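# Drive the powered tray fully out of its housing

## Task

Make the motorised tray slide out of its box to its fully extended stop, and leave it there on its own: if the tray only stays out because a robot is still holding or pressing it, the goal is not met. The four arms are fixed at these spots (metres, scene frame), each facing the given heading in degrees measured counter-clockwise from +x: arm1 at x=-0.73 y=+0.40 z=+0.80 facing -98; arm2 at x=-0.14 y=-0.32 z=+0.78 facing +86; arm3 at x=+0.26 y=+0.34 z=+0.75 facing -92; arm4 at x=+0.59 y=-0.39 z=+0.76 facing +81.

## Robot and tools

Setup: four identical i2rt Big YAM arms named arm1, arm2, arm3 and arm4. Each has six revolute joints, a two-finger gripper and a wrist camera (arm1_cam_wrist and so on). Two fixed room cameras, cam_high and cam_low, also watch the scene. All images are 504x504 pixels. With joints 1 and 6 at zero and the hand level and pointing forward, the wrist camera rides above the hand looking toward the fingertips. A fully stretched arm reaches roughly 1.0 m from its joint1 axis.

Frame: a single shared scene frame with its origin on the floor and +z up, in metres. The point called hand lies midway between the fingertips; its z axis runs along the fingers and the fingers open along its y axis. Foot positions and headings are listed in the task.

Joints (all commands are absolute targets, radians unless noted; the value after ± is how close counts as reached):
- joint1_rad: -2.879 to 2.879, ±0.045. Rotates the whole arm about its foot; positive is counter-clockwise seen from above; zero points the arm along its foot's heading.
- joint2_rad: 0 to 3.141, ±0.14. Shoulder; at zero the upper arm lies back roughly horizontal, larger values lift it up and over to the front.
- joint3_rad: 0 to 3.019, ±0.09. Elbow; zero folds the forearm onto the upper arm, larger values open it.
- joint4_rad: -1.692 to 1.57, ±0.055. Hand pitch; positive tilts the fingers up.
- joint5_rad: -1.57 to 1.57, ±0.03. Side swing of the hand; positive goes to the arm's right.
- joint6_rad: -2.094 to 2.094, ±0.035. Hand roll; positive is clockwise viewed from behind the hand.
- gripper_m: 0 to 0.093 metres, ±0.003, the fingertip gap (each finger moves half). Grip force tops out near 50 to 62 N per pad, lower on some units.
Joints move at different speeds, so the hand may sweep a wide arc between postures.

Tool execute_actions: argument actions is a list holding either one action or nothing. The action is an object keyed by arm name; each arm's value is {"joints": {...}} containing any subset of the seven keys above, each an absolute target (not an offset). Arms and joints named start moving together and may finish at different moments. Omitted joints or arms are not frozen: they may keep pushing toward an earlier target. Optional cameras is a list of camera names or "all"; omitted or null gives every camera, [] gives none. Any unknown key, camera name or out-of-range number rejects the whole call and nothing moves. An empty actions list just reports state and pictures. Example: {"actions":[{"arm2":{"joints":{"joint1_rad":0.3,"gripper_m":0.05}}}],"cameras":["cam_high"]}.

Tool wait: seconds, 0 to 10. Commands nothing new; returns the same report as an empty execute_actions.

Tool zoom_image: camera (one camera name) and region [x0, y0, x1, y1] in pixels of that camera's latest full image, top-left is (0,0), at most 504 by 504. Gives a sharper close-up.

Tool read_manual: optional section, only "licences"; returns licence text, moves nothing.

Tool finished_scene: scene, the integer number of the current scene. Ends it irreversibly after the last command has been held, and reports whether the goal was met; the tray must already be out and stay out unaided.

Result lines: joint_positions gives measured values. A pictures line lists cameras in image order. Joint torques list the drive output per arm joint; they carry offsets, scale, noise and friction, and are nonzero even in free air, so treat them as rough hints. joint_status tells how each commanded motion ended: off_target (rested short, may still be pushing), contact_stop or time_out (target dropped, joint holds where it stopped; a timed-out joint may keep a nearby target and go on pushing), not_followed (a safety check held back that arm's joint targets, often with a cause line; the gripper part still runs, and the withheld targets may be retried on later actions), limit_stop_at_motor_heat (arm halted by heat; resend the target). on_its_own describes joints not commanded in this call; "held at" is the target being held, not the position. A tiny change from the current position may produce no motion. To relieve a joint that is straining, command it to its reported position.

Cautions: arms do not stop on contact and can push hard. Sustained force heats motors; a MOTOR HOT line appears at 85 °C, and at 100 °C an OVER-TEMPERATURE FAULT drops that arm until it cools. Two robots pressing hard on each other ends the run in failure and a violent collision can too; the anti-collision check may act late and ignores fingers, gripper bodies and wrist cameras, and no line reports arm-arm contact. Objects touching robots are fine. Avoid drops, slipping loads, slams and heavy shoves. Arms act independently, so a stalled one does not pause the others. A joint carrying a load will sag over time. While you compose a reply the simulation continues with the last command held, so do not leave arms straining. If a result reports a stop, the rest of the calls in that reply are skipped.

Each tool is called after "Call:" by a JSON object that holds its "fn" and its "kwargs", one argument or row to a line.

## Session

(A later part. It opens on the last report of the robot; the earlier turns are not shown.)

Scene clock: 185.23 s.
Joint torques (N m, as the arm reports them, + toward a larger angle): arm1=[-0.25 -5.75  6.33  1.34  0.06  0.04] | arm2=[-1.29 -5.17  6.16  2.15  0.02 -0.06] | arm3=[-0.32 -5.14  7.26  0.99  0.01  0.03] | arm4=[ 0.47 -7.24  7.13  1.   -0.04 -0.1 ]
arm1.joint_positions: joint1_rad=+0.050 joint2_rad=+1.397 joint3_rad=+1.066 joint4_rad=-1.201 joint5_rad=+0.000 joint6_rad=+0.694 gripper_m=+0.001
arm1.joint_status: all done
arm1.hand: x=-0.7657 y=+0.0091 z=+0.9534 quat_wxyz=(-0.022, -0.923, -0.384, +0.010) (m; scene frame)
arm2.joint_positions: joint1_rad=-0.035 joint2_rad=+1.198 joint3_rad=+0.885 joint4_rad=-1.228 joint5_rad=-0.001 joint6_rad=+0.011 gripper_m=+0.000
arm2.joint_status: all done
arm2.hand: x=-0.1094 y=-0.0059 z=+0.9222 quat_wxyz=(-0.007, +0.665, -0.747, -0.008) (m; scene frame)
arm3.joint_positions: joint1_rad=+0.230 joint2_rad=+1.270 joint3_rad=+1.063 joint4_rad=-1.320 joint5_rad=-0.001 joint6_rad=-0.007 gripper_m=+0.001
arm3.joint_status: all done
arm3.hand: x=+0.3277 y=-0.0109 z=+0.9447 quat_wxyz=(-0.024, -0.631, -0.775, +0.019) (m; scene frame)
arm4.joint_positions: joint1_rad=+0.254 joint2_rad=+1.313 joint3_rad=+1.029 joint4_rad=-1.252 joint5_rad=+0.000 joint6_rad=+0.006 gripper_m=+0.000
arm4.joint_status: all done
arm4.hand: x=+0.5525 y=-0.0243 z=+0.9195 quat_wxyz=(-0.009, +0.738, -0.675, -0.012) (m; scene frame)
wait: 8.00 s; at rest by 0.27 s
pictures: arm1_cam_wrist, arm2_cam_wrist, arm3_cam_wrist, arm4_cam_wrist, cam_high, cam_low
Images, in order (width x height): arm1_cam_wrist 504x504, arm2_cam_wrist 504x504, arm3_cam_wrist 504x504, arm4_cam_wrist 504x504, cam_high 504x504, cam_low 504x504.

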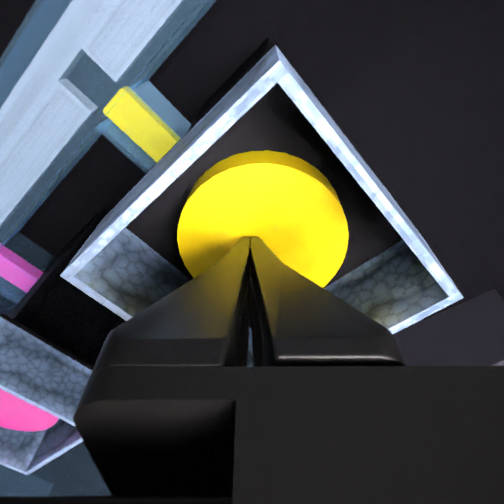

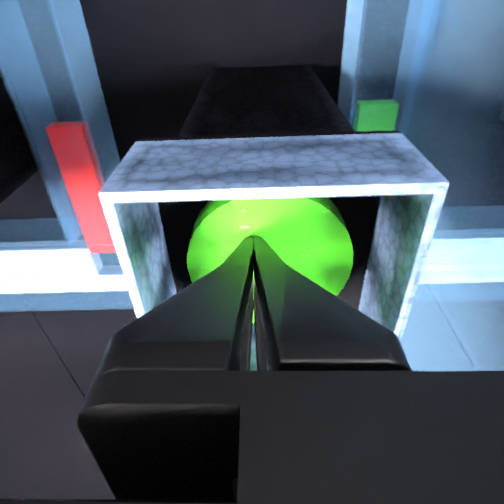

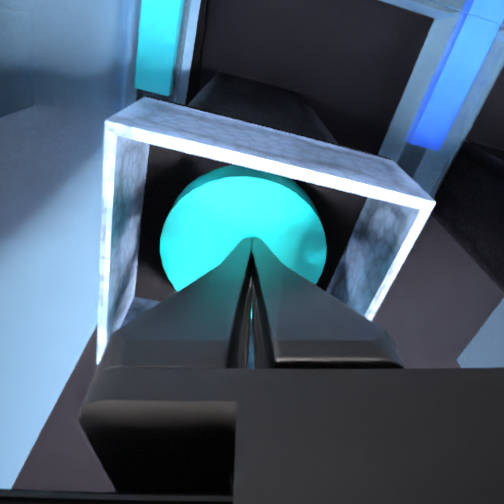

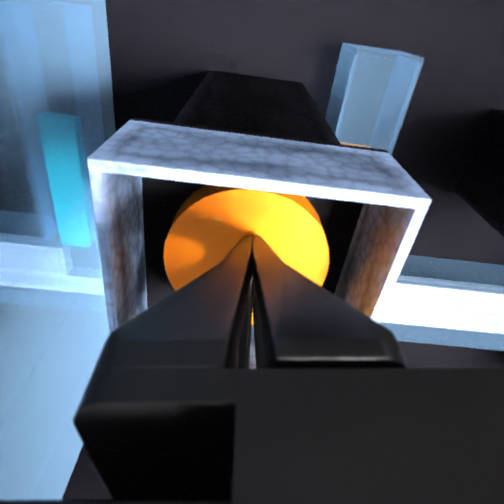

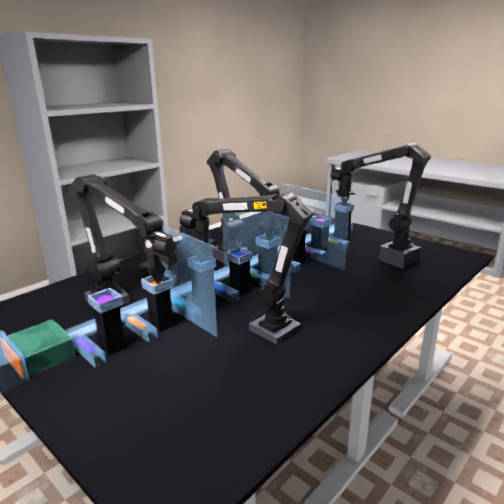

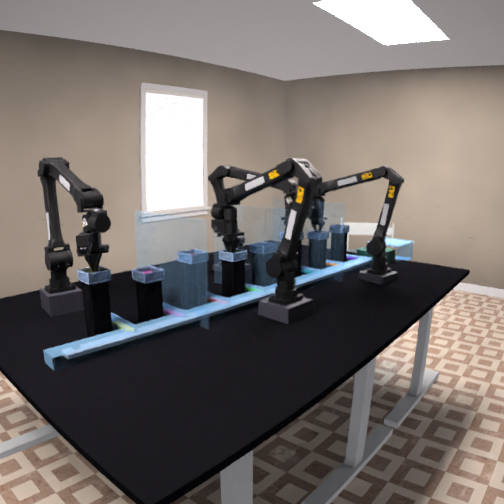

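Call:
{"fn": "wait", "kwargs": {
  "seconds": 10
}}

Call:
{"fn": "wait", "kwargs": {
  "seconds": 10
}}

Call:
{"fn": "execute_actions", "kwargs": {
  "actions": [
    {"arm1":{"joints":{"joint2_rad":1.4,"joint3_rad":1.26,"joint4_rad":-1.42}},"arm2":{"joints":{"joint2_rad":1.2,"joint3_rad":1.17,"joint4_rad":-1.5}},"arm3":{"joints":{"joint2_rad":1.27,"joint3_rad":1.23,"joint4_rad":-1.5}},"arm4":{"joints":{"joint2_rad":1.3,"joint3_rad":1.23,"joint4_rad":-1.47}}}
  ],
  "cameras": []
}}

Call:
{"fn": "execute_actions", "kwargs": {
  "actions": [
    {"arm1":{"joints":{"joint1_rad":0.56,"joint2_rad":1.52,"joint3_rad":1.4,"joint4_rad":-1.44}},"arm2":{"joints":{"joint1_rad":0.585,"joint2_rad":1.32,"joint3_rad":1.27,"joint4_rad":-1.48,"joint6_rad":0.7}},"arm3":{"joints":{"joint1_rad":-0.38,"joint2_rad":1.33,"joint3_rad":1.29,"joint4_rad":-1.5}},"arm4":{"joints":{"joint1_rad":-0.335,"joint2_rad":1.38,"joint3_rad":1.31,"joint4_rad":-1.46}}}
  ],
  "cameras": []
}}

Call:
{"fn": "execute_actions", "kwargs": {
  "actions": [
    {"arm1":{"joints":{"joint2_rad":1.59,"joint3_rad":1.11,"joint4_rad":-1.11}},"arm2":{"joints":{"joint2_rad":1.36,"joint3_rad":1.03,"joint4_rad":-1.25}},"arm3":{"joints":{"joint2_rad":1.38,"joint3_rad":1.01,"joint4_rad":-1.22}},"arm4":{"joints":{"joint2_rad":1.42,"joint3_rad":1.08,"joint4_rad":-1.24}}}
  ],
  "cameras": []
}}

Call:
{"fn": "wait", "kwargs": {
  "seconds": 10
}}

Call:
{"fn": "wait", "kwargs": {
  "seconds": 8
}}

Scene clock: 207.73 s.
Joint torques (N m, as the arm reports them, + toward a larger angle): arm1=[-0.23 -5.77  6.29  1.39  0.07  0.04] | arm2=[-1.31 -5.15  6.16  2.15  0.02 -0.06] | arm3=[-0.27 -5.18  7.26  1.01  0.01  0.02] | arm4=[ 0.5  -7.22  7.16  1.   -0.05 -0.1 ]
arm1.joint_positions: joint1_rad=+0.050 joint2_rad=+1.397 joint3_rad=+1.066 joint4_rad=-1.201 joint5_rad=+0.000 joint6_rad=+0.694 gripper_m=+0.001
arm1.joint_status: all done
arm1.hand: x=-0.7657 y=+0.0091 z=+0.9534 quat_wxyz=(-0.022, -0.923, -0.384, +0.010) (m; scene frame)
arm2.joint_positions: joint1_rad=-0.035 joint2_rad=+1.198 joint3_rad=+0.885 joint4_rad=-1.228 joint5_rad=-0.001 joint6_rad=+0.011 gripper_m=+0.000
arm2.joint_status: all done
arm2.hand: x=-0.1094 y=-0.0059 z=+0.9222 quat_wxyz=(-0.007, +0.665, -0.747, -0.008) (m; scene frame)
arm3.joint_positions: joint1_rad=+0.230 joint2_rad=+1.270 joint3_rad=+1.063 joint4_rad=-1.320 joint5_rad=-0.001 joint6_rad=-0.007 gripper_m=+0.001
arm3.joint_status: all done
arm3.hand: x=+0.3277 y=-0.0109 z=+0.9447 quat_wxyz=(-0.024, -0.631, -0.775, +0.019) (m; scene frame)
arm4.joint_positions: joint1_rad=+0.254 joint2_rad=+1.313 joint3_rad=+1.029 joint4_rad=-1.252 joint5_rad=+0.000 joint6_rad=+0.006 gripper_m=+0.000
arm4.joint_status: all done
arm4.hand: x=+0.5525 y=-0.0243 z=+0.9195 quat_wxyz=(-0.009, +0.738, -0.675, -0.012) (m; scene frame)
wait: 10.00 s; at rest from the start
pictures: arm1_cam_wrist, arm2_cam_wrist, arm3_cam_wrist, arm4_cam_wrist, cam_high, cam_low
Images, in order (width x height): arm1_cam_wrist 504x504, arm2_cam_wrist 504x504, arm3_cam_wrist 504x504, arm4_cam_wrist 504x504, cam_high 504x504, cam_low 504x504.

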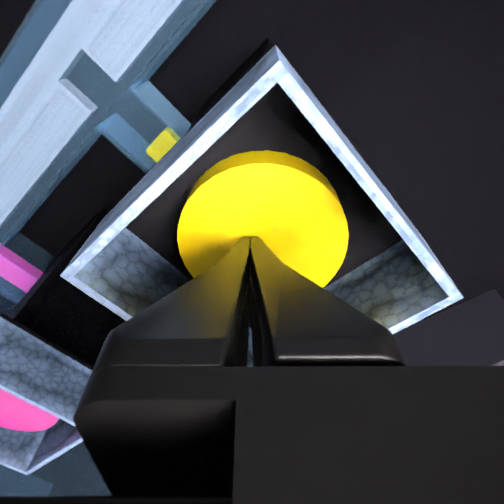

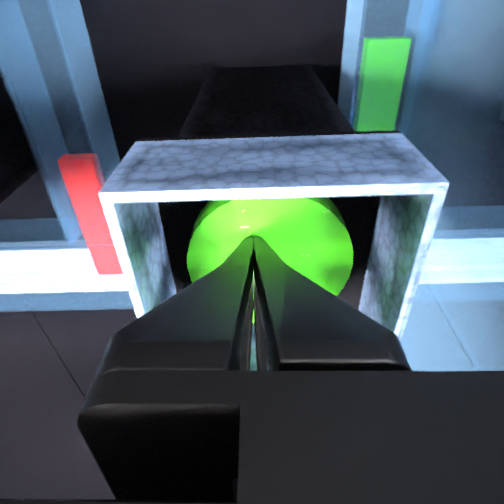

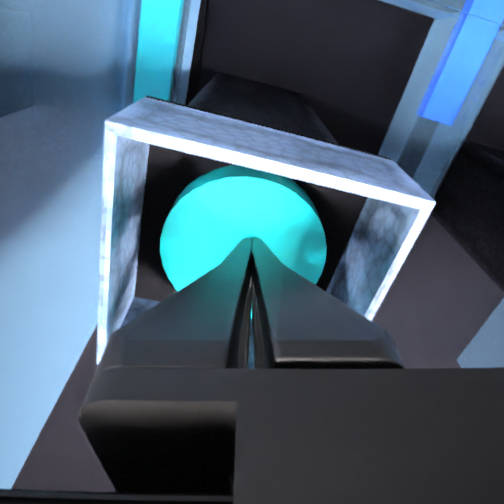

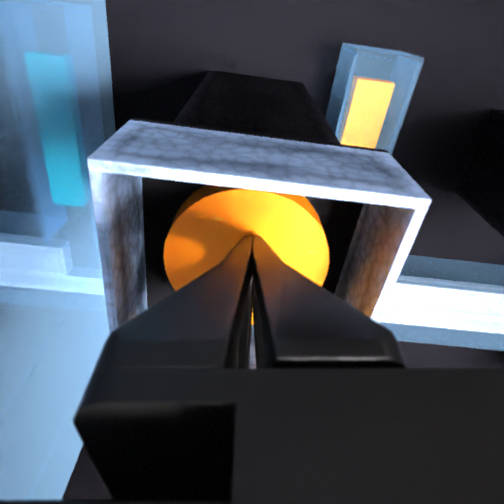

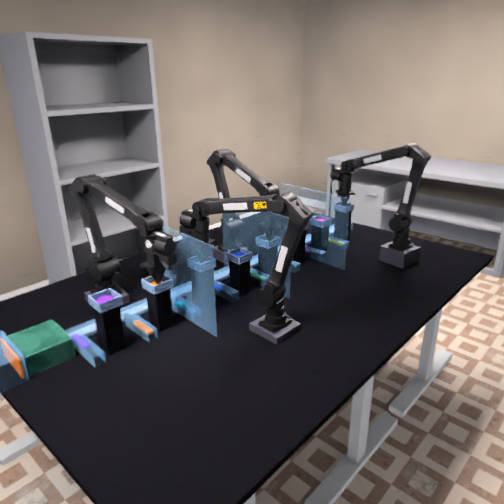

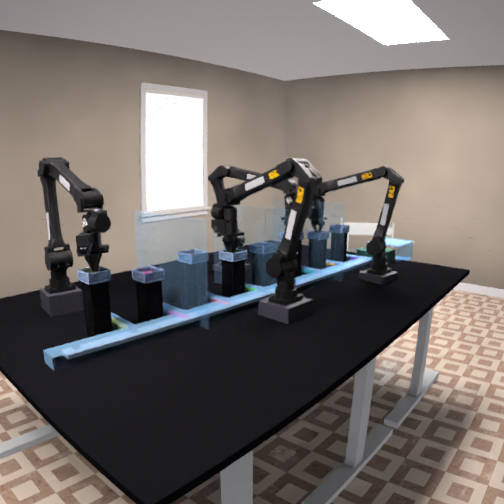

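Scene clock: 217.73 s.
Joint torques (N m, as the arm reports them, + toward a larger angle): arm1=[-0.4  -5.53  6.31  1.33  0.06  0.05] | arm2=[-1.25 -5.12  6.16  2.15  0.02 -0.06] | arm3=[-0.35 -5.15  7.27  0.99  0.01  0.02] | arm4=[ 0.45 -7.24  7.16  1.02 -0.04 -0.1 ]
arm1.joint_positions: joint1_rad=+0.050 joint2_rad=+1.397 joint3_rad=+1.066 joint4_rad=-1.201 joint5_rad=+0.000 joint6_rad=+0.694 gripper_m=+0.001
arm1.joint_status: all done
arm1.hand: x=-0.7657 y=+0.0091 z=+0.9534 quat_wxyz=(-0.022, -0.923, -0.384, +0.010) (m; scene frame)
arm2.joint_positions: joint1_rad=-0.035 joint2_rad=+1.198 joint3_rad=+0.885 joint4_rad=-1.228 joint5_rad=-0.001 joint6_rad=+0.011 gripper_m=+0.000
arm2.joint_status: all done
arm2.hand: x=-0.1094 y=-0.0059 z=+0.9222 quat_wxyz=(-0.007, +0.665, -0.747, -0.008) (m; scene frame)
arm3.joint_positions: joint1_rad=+0.230 joint2_rad=+1.270 joint3_rad=+1.063 joint4_rad=-1.320 joint5_rad=-0.001 joint6_rad=-0.007 gripper_m=+0.001
arm3.joint_status: all done
arm3.hand: x=+0.3277 y=-0.0109 z=+0.9447 quat_wxyz=(-0.024, -0.631, -0.775, +0.019) (m; scene frame)
arm4.joint_positions: joint1_rad=+0.254 joint2_rad=+1.313 joint3_rad=+1.029 joint4_rad=-1.252 joint5_rad=+0.000 joint6_rad=+0.006 gripper_m=+0.000
arm4.joint_status: all done
arm4.hand: x=+0.5525 y=-0.0243 z=+0.9195 quat_wxyz=(-0.009, +0.738, -0.675, -0.012) (m; scene frame)
wait: 10.00 s; at rest by 0.27 s
pictures: arm1_cam_wrist, arm2_cam_wrist, arm3_cam_wrist, arm4_cam_wrist, cam_high, cam_low
Images, in order (width x height): arm1_cam_wrist 504x504, arm2_cam_wrist 504x504, arm3_cam_wrist 504x504, arm4_cam_wrist 504x504, cam_high 504x504, cam_low 504x504.

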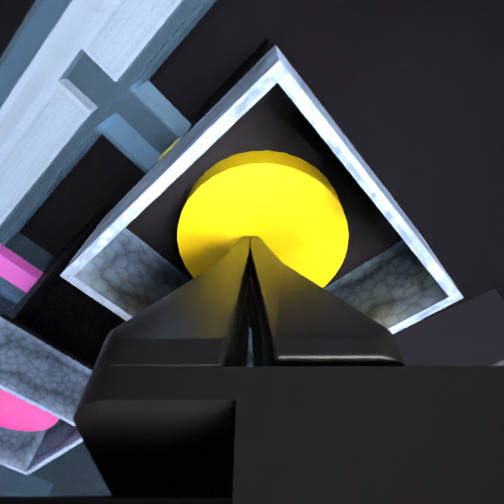

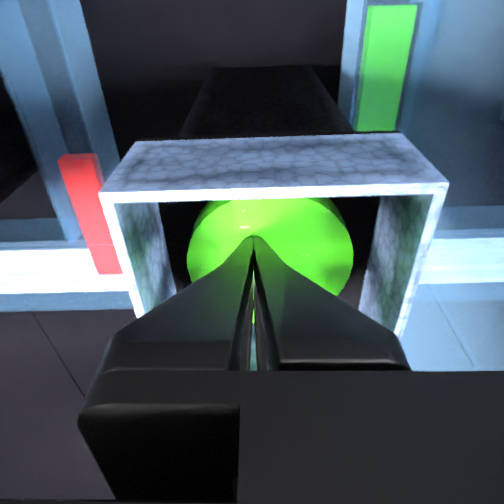

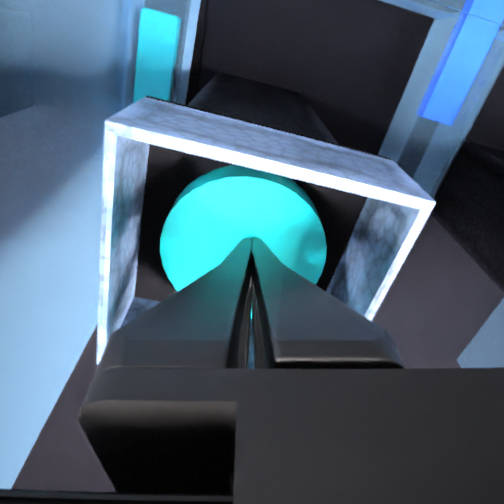

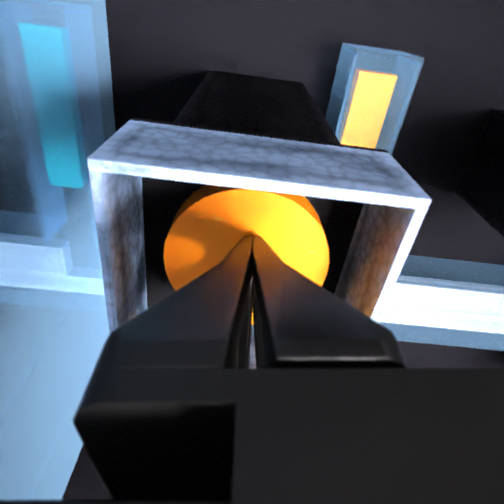

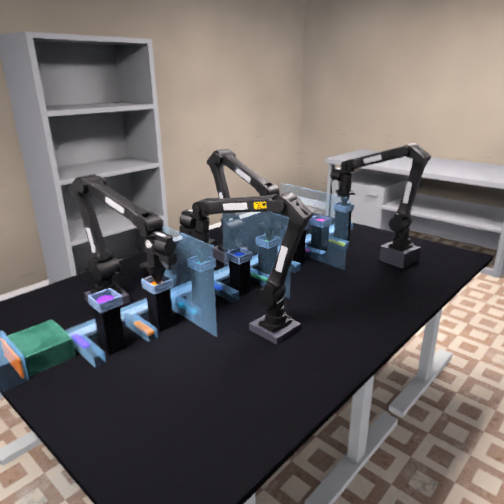

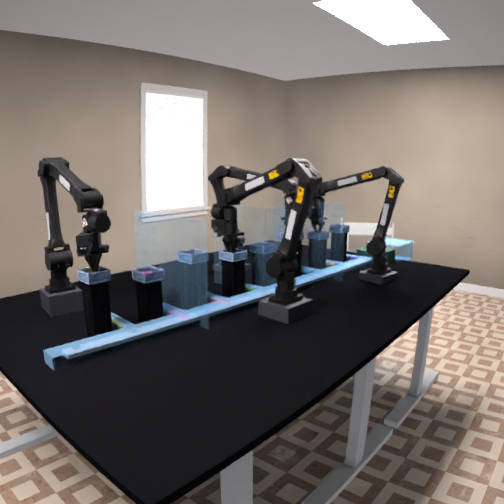

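Scene clock: 218.90 s.
Joint torques (N m, as the arm reports them, + toward a larger angle): arm1=[-0.12 -8.48 12.47  0.16  0.06  0.05] | arm2=[-1.27 -8.27 13.24  0.26  0.02 -0.06] | arm3=[-0.3  -7.59 14.6  -0.15  0.01  0.02] | arm4=[ 0.5  -9.46 13.85 -0.57 -0.04 -0.1 ]
arm1.joint_positions: joint1_rad=+0.050 joint2_rad=+1.394 joint3_rad=+1.226 joint4_rad=-1.412 joint5_rad=+0.000 joint6_rad=+0.694 gripper_m=+0.001
arm1.joint_status: all done
arm1.hand: x=-0.7661 y=+0.0074 z=+1.0133 quat_wxyz=(-0.001, -0.923, -0.384, -0.002) (m; scene frame)
arm2.joint_positions: joint1_rad=-0.035 joint2_rad=+1.195 joint3_rad=+1.135 joint4_rad=-1.491 joint5_rad=-0.001 joint6_rad=+0.011 gripper_m=+0.000
arm2.joint_status: all done
arm2.hand: x=-0.1077 y=+0.0090 z=+1.0164 quat_wxyz=(-0.003, +0.665, -0.747, -0.004) (m; scene frame)
arm3.joint_positions: joint1_rad=+0.230 joint2_rad=+1.265 joint3_rad=+1.191 joint4_rad=-1.490 joint5_rad=-0.001 joint6_rad=-0.007 gripper_m=+0.001
arm3.joint_status: all done
arm3.hand: x=+0.3268 y=-0.0063 z=+0.9946 quat_wxyz=(-0.010, -0.632, -0.775, +0.007) (m; scene frame)
arm4.joint_positions: joint1_rad=+0.254 joint2_rad=+1.300 joint3_rad=+1.188 joint4_rad=-1.462 joint5_rad=+0.000 joint6_rad=+0.006 gripper_m=+0.000
arm4.joint_status: all done
arm4.hand: x=+0.5527 y=-0.0251 z=+0.9833 quat_wxyz=(+0.003, +0.738, -0.675, +0.002) (m; scene frame)
pictures: none
No camera images: the call's "cameras" was empty. Leave "cameras" out to get every camera's image.

Scene clock: 220.57 s.
Joint torques (N m, as the arm reports them, + toward a larger angle): arm1=[ -0.82 -10.36  13.06   0.24   0.08   0.04] | arm2=[-0.54 -9.6  13.83  0.73  0.08  0.15] | arm3=[-0.26 -8.56 14.93 -0.06 -0.03  0.02] | arm4=[  1.22 -11.44  14.52  -0.1   -0.05  -0.09]
arm1.joint_positions: joint1_rad=+0.567 joint2_rad=+1.520 joint3_rad=+1.361 joint4_rad=-1.436 joint5_rad=+0.000 joint6_rad=+0.695 gripper_m=+0.001
arm1.joint_status: all done
arm1.hand: x=-0.5474 y=+0.0006 z=+1.0147 quat_wxyz=(+0.007, -0.794, -0.608, -0.001) (m; scene frame)
arm2.joint_positions: joint1_rad=+0.582 joint2_rad=+1.309 joint3_rad=+1.227 joint4_rad=-1.482 joint5_rad=+0.000 joint6_rad=+0.689 gripper_m=+0.000
arm2.joint_status: all done
arm2.hand: x=-0.3245 y=+0.0032 z=+1.0150 quat_wxyz=(+0.003, +0.642, -0.767, -0.001) (m; scene frame)
arm3.joint_positions: joint1_rad=-0.381 joint2_rad=+1.322 joint3_rad=+1.246 joint4_rad=-1.493 joint5_rad=+0.000 joint6_rad=-0.007 gripper_m=+0.001
arm3.joint_status: all done
arm3.hand: x=+0.1062 y=-0.0016 z=+0.9949 quat_wxyz=(-0.008, -0.835, -0.550, +0.004) (m; scene frame)
arm4.joint_positions: joint1_rad=-0.341 joint2_rad=+1.387 joint3_rad=+1.261 joint4_rad=-1.462 joint5_rad=+0.000 joint6_rad=+0.006 gripper_m=+0.000
arm4.joint_status: all done
arm4.hand: x=+0.7764 y=-0.0428 z=+0.9796 quat_wxyz=(+0.009, +0.508, -0.861, +0.006) (m; scene frame)
pictures: none
No camera images: the call's "cameras" was empty. Leave "cameras" out to get every camera's image.

Scene clock: 221.57 s.
Joint torques (N m, as the arm reports them, + toward a larger angle): arm1=[-0.72 -8.2   7.16  1.24  0.08  0.05] | arm2=[-0.54 -7.31  6.97  1.68  0.07  0.14] | arm3=[-0.21 -6.62  7.82  0.9  -0.02  0.02] | arm4=[ 1.19 -7.56  6.17  0.55 -0.04 -0.1 ]
arm1.joint_positions: joint1_rad=+0.567 joint2_rad=+1.554 joint3_rad=+1.131 joint4_rad=-1.128 joint5_rad=+0.000 joint6_rad=+0.695 gripper_m=+0.001
arm1.joint_status: all done
arm1.hand: x=-0.5491 y=+0.0040 z=+0.9167 quat_wxyz=(-0.015, -0.794, -0.607, +0.004) (m; scene frame)
arm2.joint_positions: joint1_rad=+0.582 joint2_rad=+1.323 joint3_rad=+1.068 joint4_rad=-1.269 joint5_rad=+0.000 joint6_rad=+0.690 gripper_m=+0.000
arm2.joint_status: all done
arm2.hand: x=-0.3268 y=+0.0064 z=+0.9506 quat_wxyz=(+0.000, +0.641, -0.767, -0.021) (m; scene frame)
arm3.joint_positions: joint1_rad=-0.381 joint2_rad=+1.347 joint3_rad=+1.044 joint4_rad=-1.238 joint5_rad=+0.000 joint6_rad=-0.006 gripper_m=+0.000
arm3.joint_status: all done
arm3.hand: x=+0.1065 y=-0.0030 z=+0.9107 quat_wxyz=(-0.016, -0.835, -0.549, +0.015) (m; scene frame)
arm4.joint_positions: joint1_rad=-0.341 joint2_rad=+1.382 joint3_rad=+1.121 joint4_rad=-1.252 joint5_rad=+0.000 joint6_rad=+0.006 gripper_m=+0.000
arm4.joint_status: all done
arm4.hand: x=+0.7796 y=-0.0370 z=+0.9295 quat_wxyz=(-0.023, +0.508, -0.861, -0.013) (m; scene frame)
pictures: none
No camera images: the call's "cameras" was empty. Leave "cameras" out to get every camera's image.

Scene clock: 231.57 s.
Joint torques (N m, as the arm reports them, + toward a larger angle): arm1=[-0.97 -7.86  7.19  1.22  0.07  0.04] | arm2=[-0.53 -7.34  6.97  1.68  0.07  0.14] | arm3=[-0.26 -6.67  7.82  0.91 -0.02  0.02] | arm4=[ 1.26 -7.55  6.17  0.52 -0.04 -0.09]
arm1.joint_positions: joint1_rad=+0.567 joint2_rad=+1.554 joint3_rad=+1.131 joint4_rad=-1.128 joint5_rad=+0.000 joint6_rad=+0.695 gripper_m=+0.001
arm1.joint_status: all done
arm1.hand: x=-0.5491 y=+0.0040 z=+0.9167 quat_wxyz=(-0.015, -0.794, -0.607, +0.004) (m; scene frame)
arm2.joint_positions: joint1_rad=+0.582 joint2_rad=+1.323 joint3_rad=+1.068 joint4_rad=-1.269 joint5_rad=+0.000 joint6_rad=+0.690 gripper_m=+0.000
arm2.joint_status: all done
arm2.hand: x=-0.3268 y=+0.0064 z=+0.9506 quat_wxyz=(+0.000, +0.641, -0.767, -0.021) (m; scene frame)
arm3.joint_positions: joint1_rad=-0.381 joint2_rad=+1.347 joint3_rad=+1.044 joint4_rad=-1.238 joint5_rad=+0.000 joint6_rad=-0.006 gripper_m=+0.000
arm3.joint_status: all done
arm3.hand: x=+0.1065 y=-0.0030 z=+0.9107 quat_wxyz=(-0.016, -0.835, -0.549, +0.015) (m; scene frame)
arm4.joint_positions: joint1_rad=-0.341 joint2_rad=+1.382 joint3_rad=+1.121 joint4_rad=-1.252 joint5_rad=+0.000 joint6_rad=+0.006 gripper_m=+0.000
arm4.joint_status: all done
arm4.hand: x=+0.7796 y=-0.0370 z=+0.9295 quat_wxyz=(-0.023, +0.508, -0.861, -0.013) (m; scene frame)
wait: 10.00 s; at rest by 0.27 s
pictures: arm1_cam_wrist, arm2_cam_wrist, arm3_cam_wrist, arm4_cam_wrist, cam_high, cam_low
Images, in order (width x height): arm1_cam_wrist 504x504, arm2_cam_wrist 504x504, arm3_cam_wrist 504x504, arm4_cam_wrist 504x504, cam_high 504x504, cam_low 504x504.

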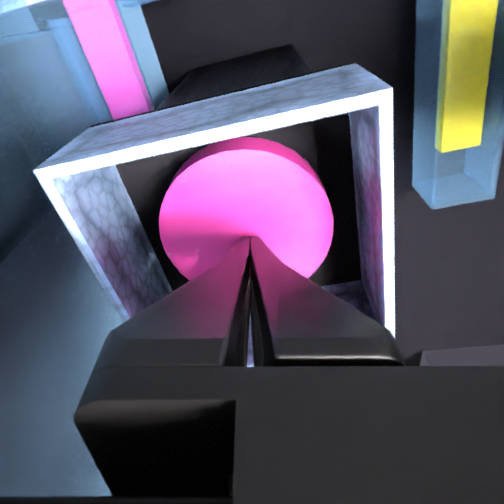

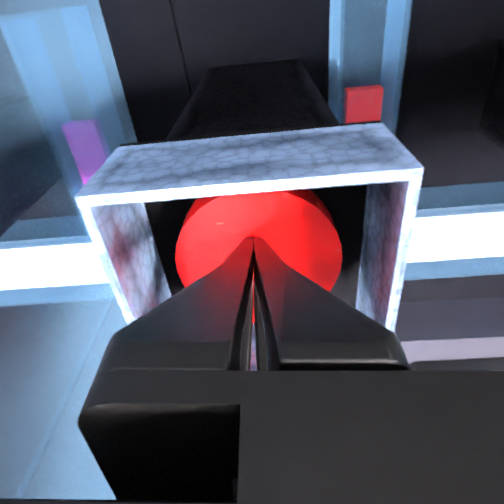

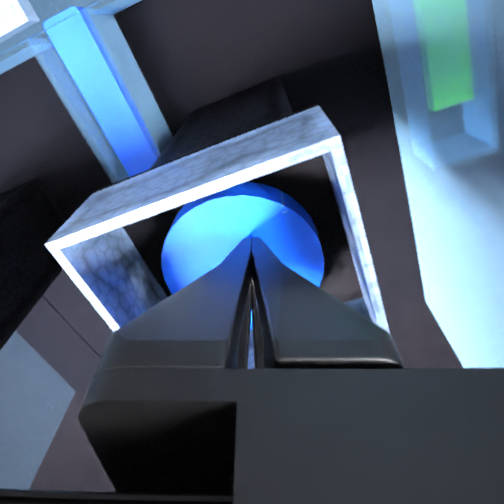

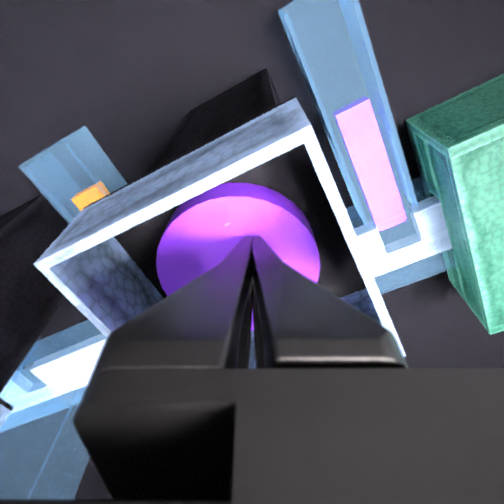

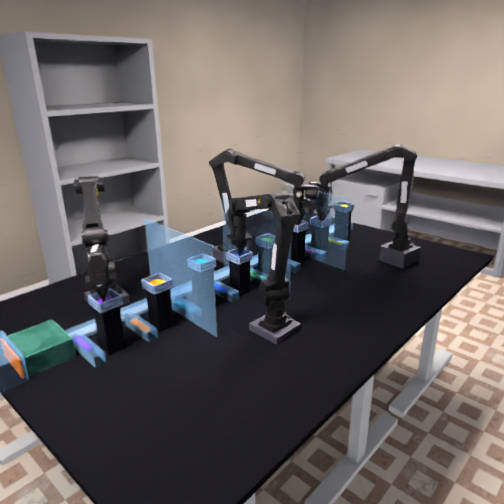

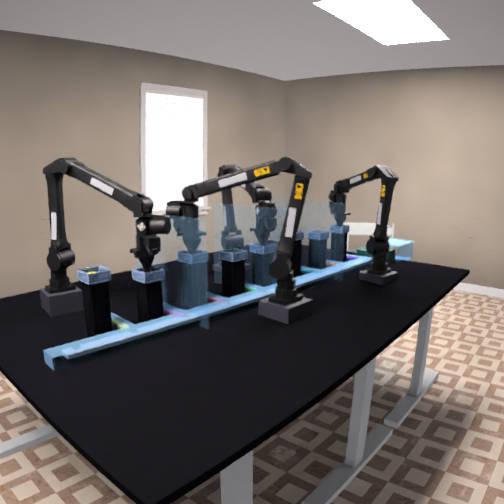

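Scene clock: 239.57 s.
Joint torques (N m, as the arm reports them, + toward a larger angle): arm1=[-0.88 -8.    7.19  1.26  0.05  0.05] | arm2=[-0.55 -7.39  6.96  1.68  0.06  0.15] | arm3=[-0.2  -6.65  7.8   0.92 -0.02  0.02] | arm4=[ 1.29 -7.57  6.18  0.53 -0.03 -0.1 ]
arm1.joint_positions: joint1_rad=+0.567 joint2_rad=+1.554 joint3_rad=+1.131 joint4_rad=-1.128 joint5_rad=+0.000 joint6_rad=+0.695 gripper_m=+0.001
arm1.joint_status: all done
arm1.hand: x=-0.5491 y=+0.0040 z=+0.9167 quat_wxyz=(-0.015, -0.794, -0.607, +0.004) (m; scene frame)
arm2.joint_positions: joint1_rad=+0.582 joint2_rad=+1.323 joint3_rad=+1.068 joint4_rad=-1.269 joint5_rad=+0.000 joint6_rad=+0.690 gripper_m=+0.000
arm2.joint_status: all done
arm2.hand: x=-0.3268 y=+0.0064 z=+0.9506 quat_wxyz=(+0.000, +0.641, -0.767, -0.021) (m; scene frame)
arm3.joint_positions: joint1_rad=-0.381 joint2_rad=+1.347 joint3_rad=+1.044 joint4_rad=-1.238 joint5_rad=+0.000 joint6_rad=-0.006 gripper_m=+0.000
arm3.joint_status: all done
arm3.hand: x=+0.1065 y=-0.0030 z=+0.9107 quat_wxyz=(-0.016, -0.835, -0.549, +0.015) (m; scene frame)
arm4.joint_positions: joint1_rad=-0.341 joint2_rad=+1.382 joint3_rad=+1.121 joint4_rad=-1.252 joint5_rad=+0.000 joint6_rad=+0.006 gripper_m=+0.000
arm4.joint_status: all done
arm4.hand: x=+0.7796 y=-0.0370 z=+0.9295 quat_wxyz=(-0.023, +0.508, -0.861, -0.013) (m; scene frame)
wait: 8.00 s; at rest by 0.27 s
pictures: arm1_cam_wrist, arm2_cam_wrist, arm3_cam_wrist, arm4_cam_wrist, cam_high, cam_low
Images, in order (width x height): arm1_cam_wrist 504x504, arm2_cam_wrist 504x504, arm3_cam_wrist 504x504, arm4_cam_wrist 504x504, cam_high 504x504, cam_low 504x504.

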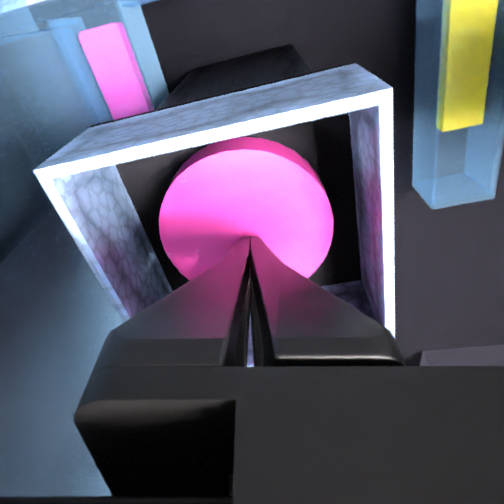

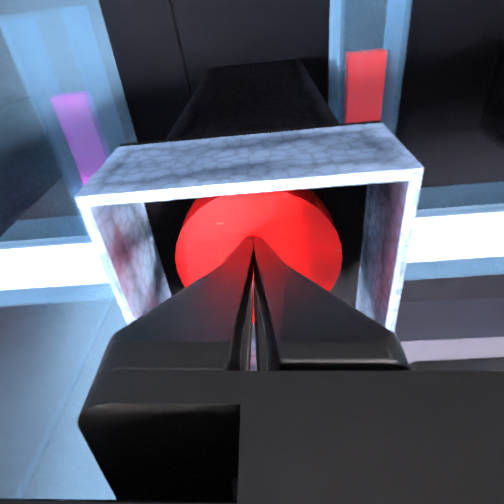

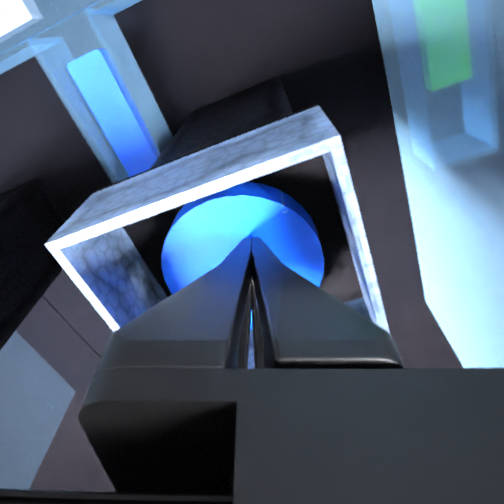

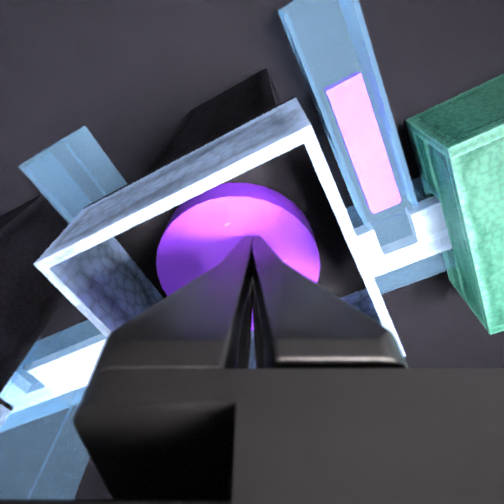

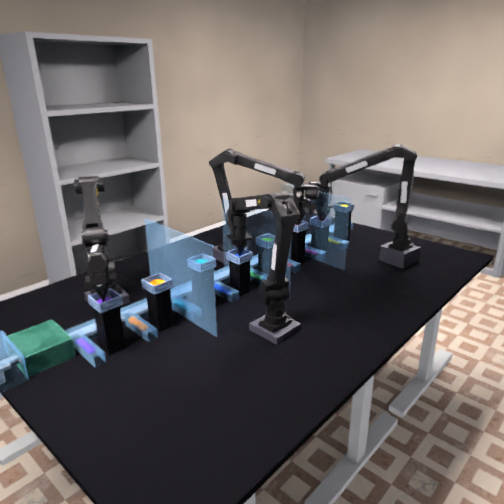

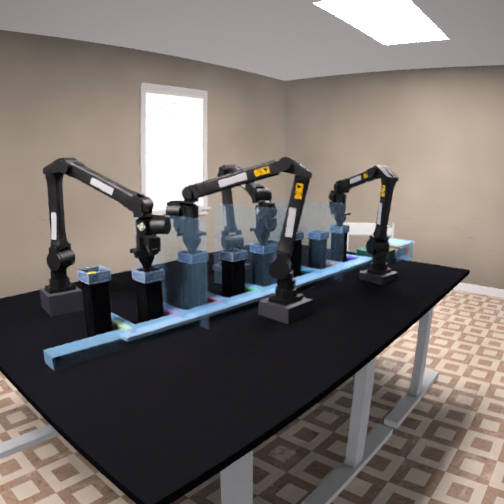

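Call:
{"fn": "finished_scene", "kwargs": {
  "scene": 1
}}

The scene is finished: the task was done.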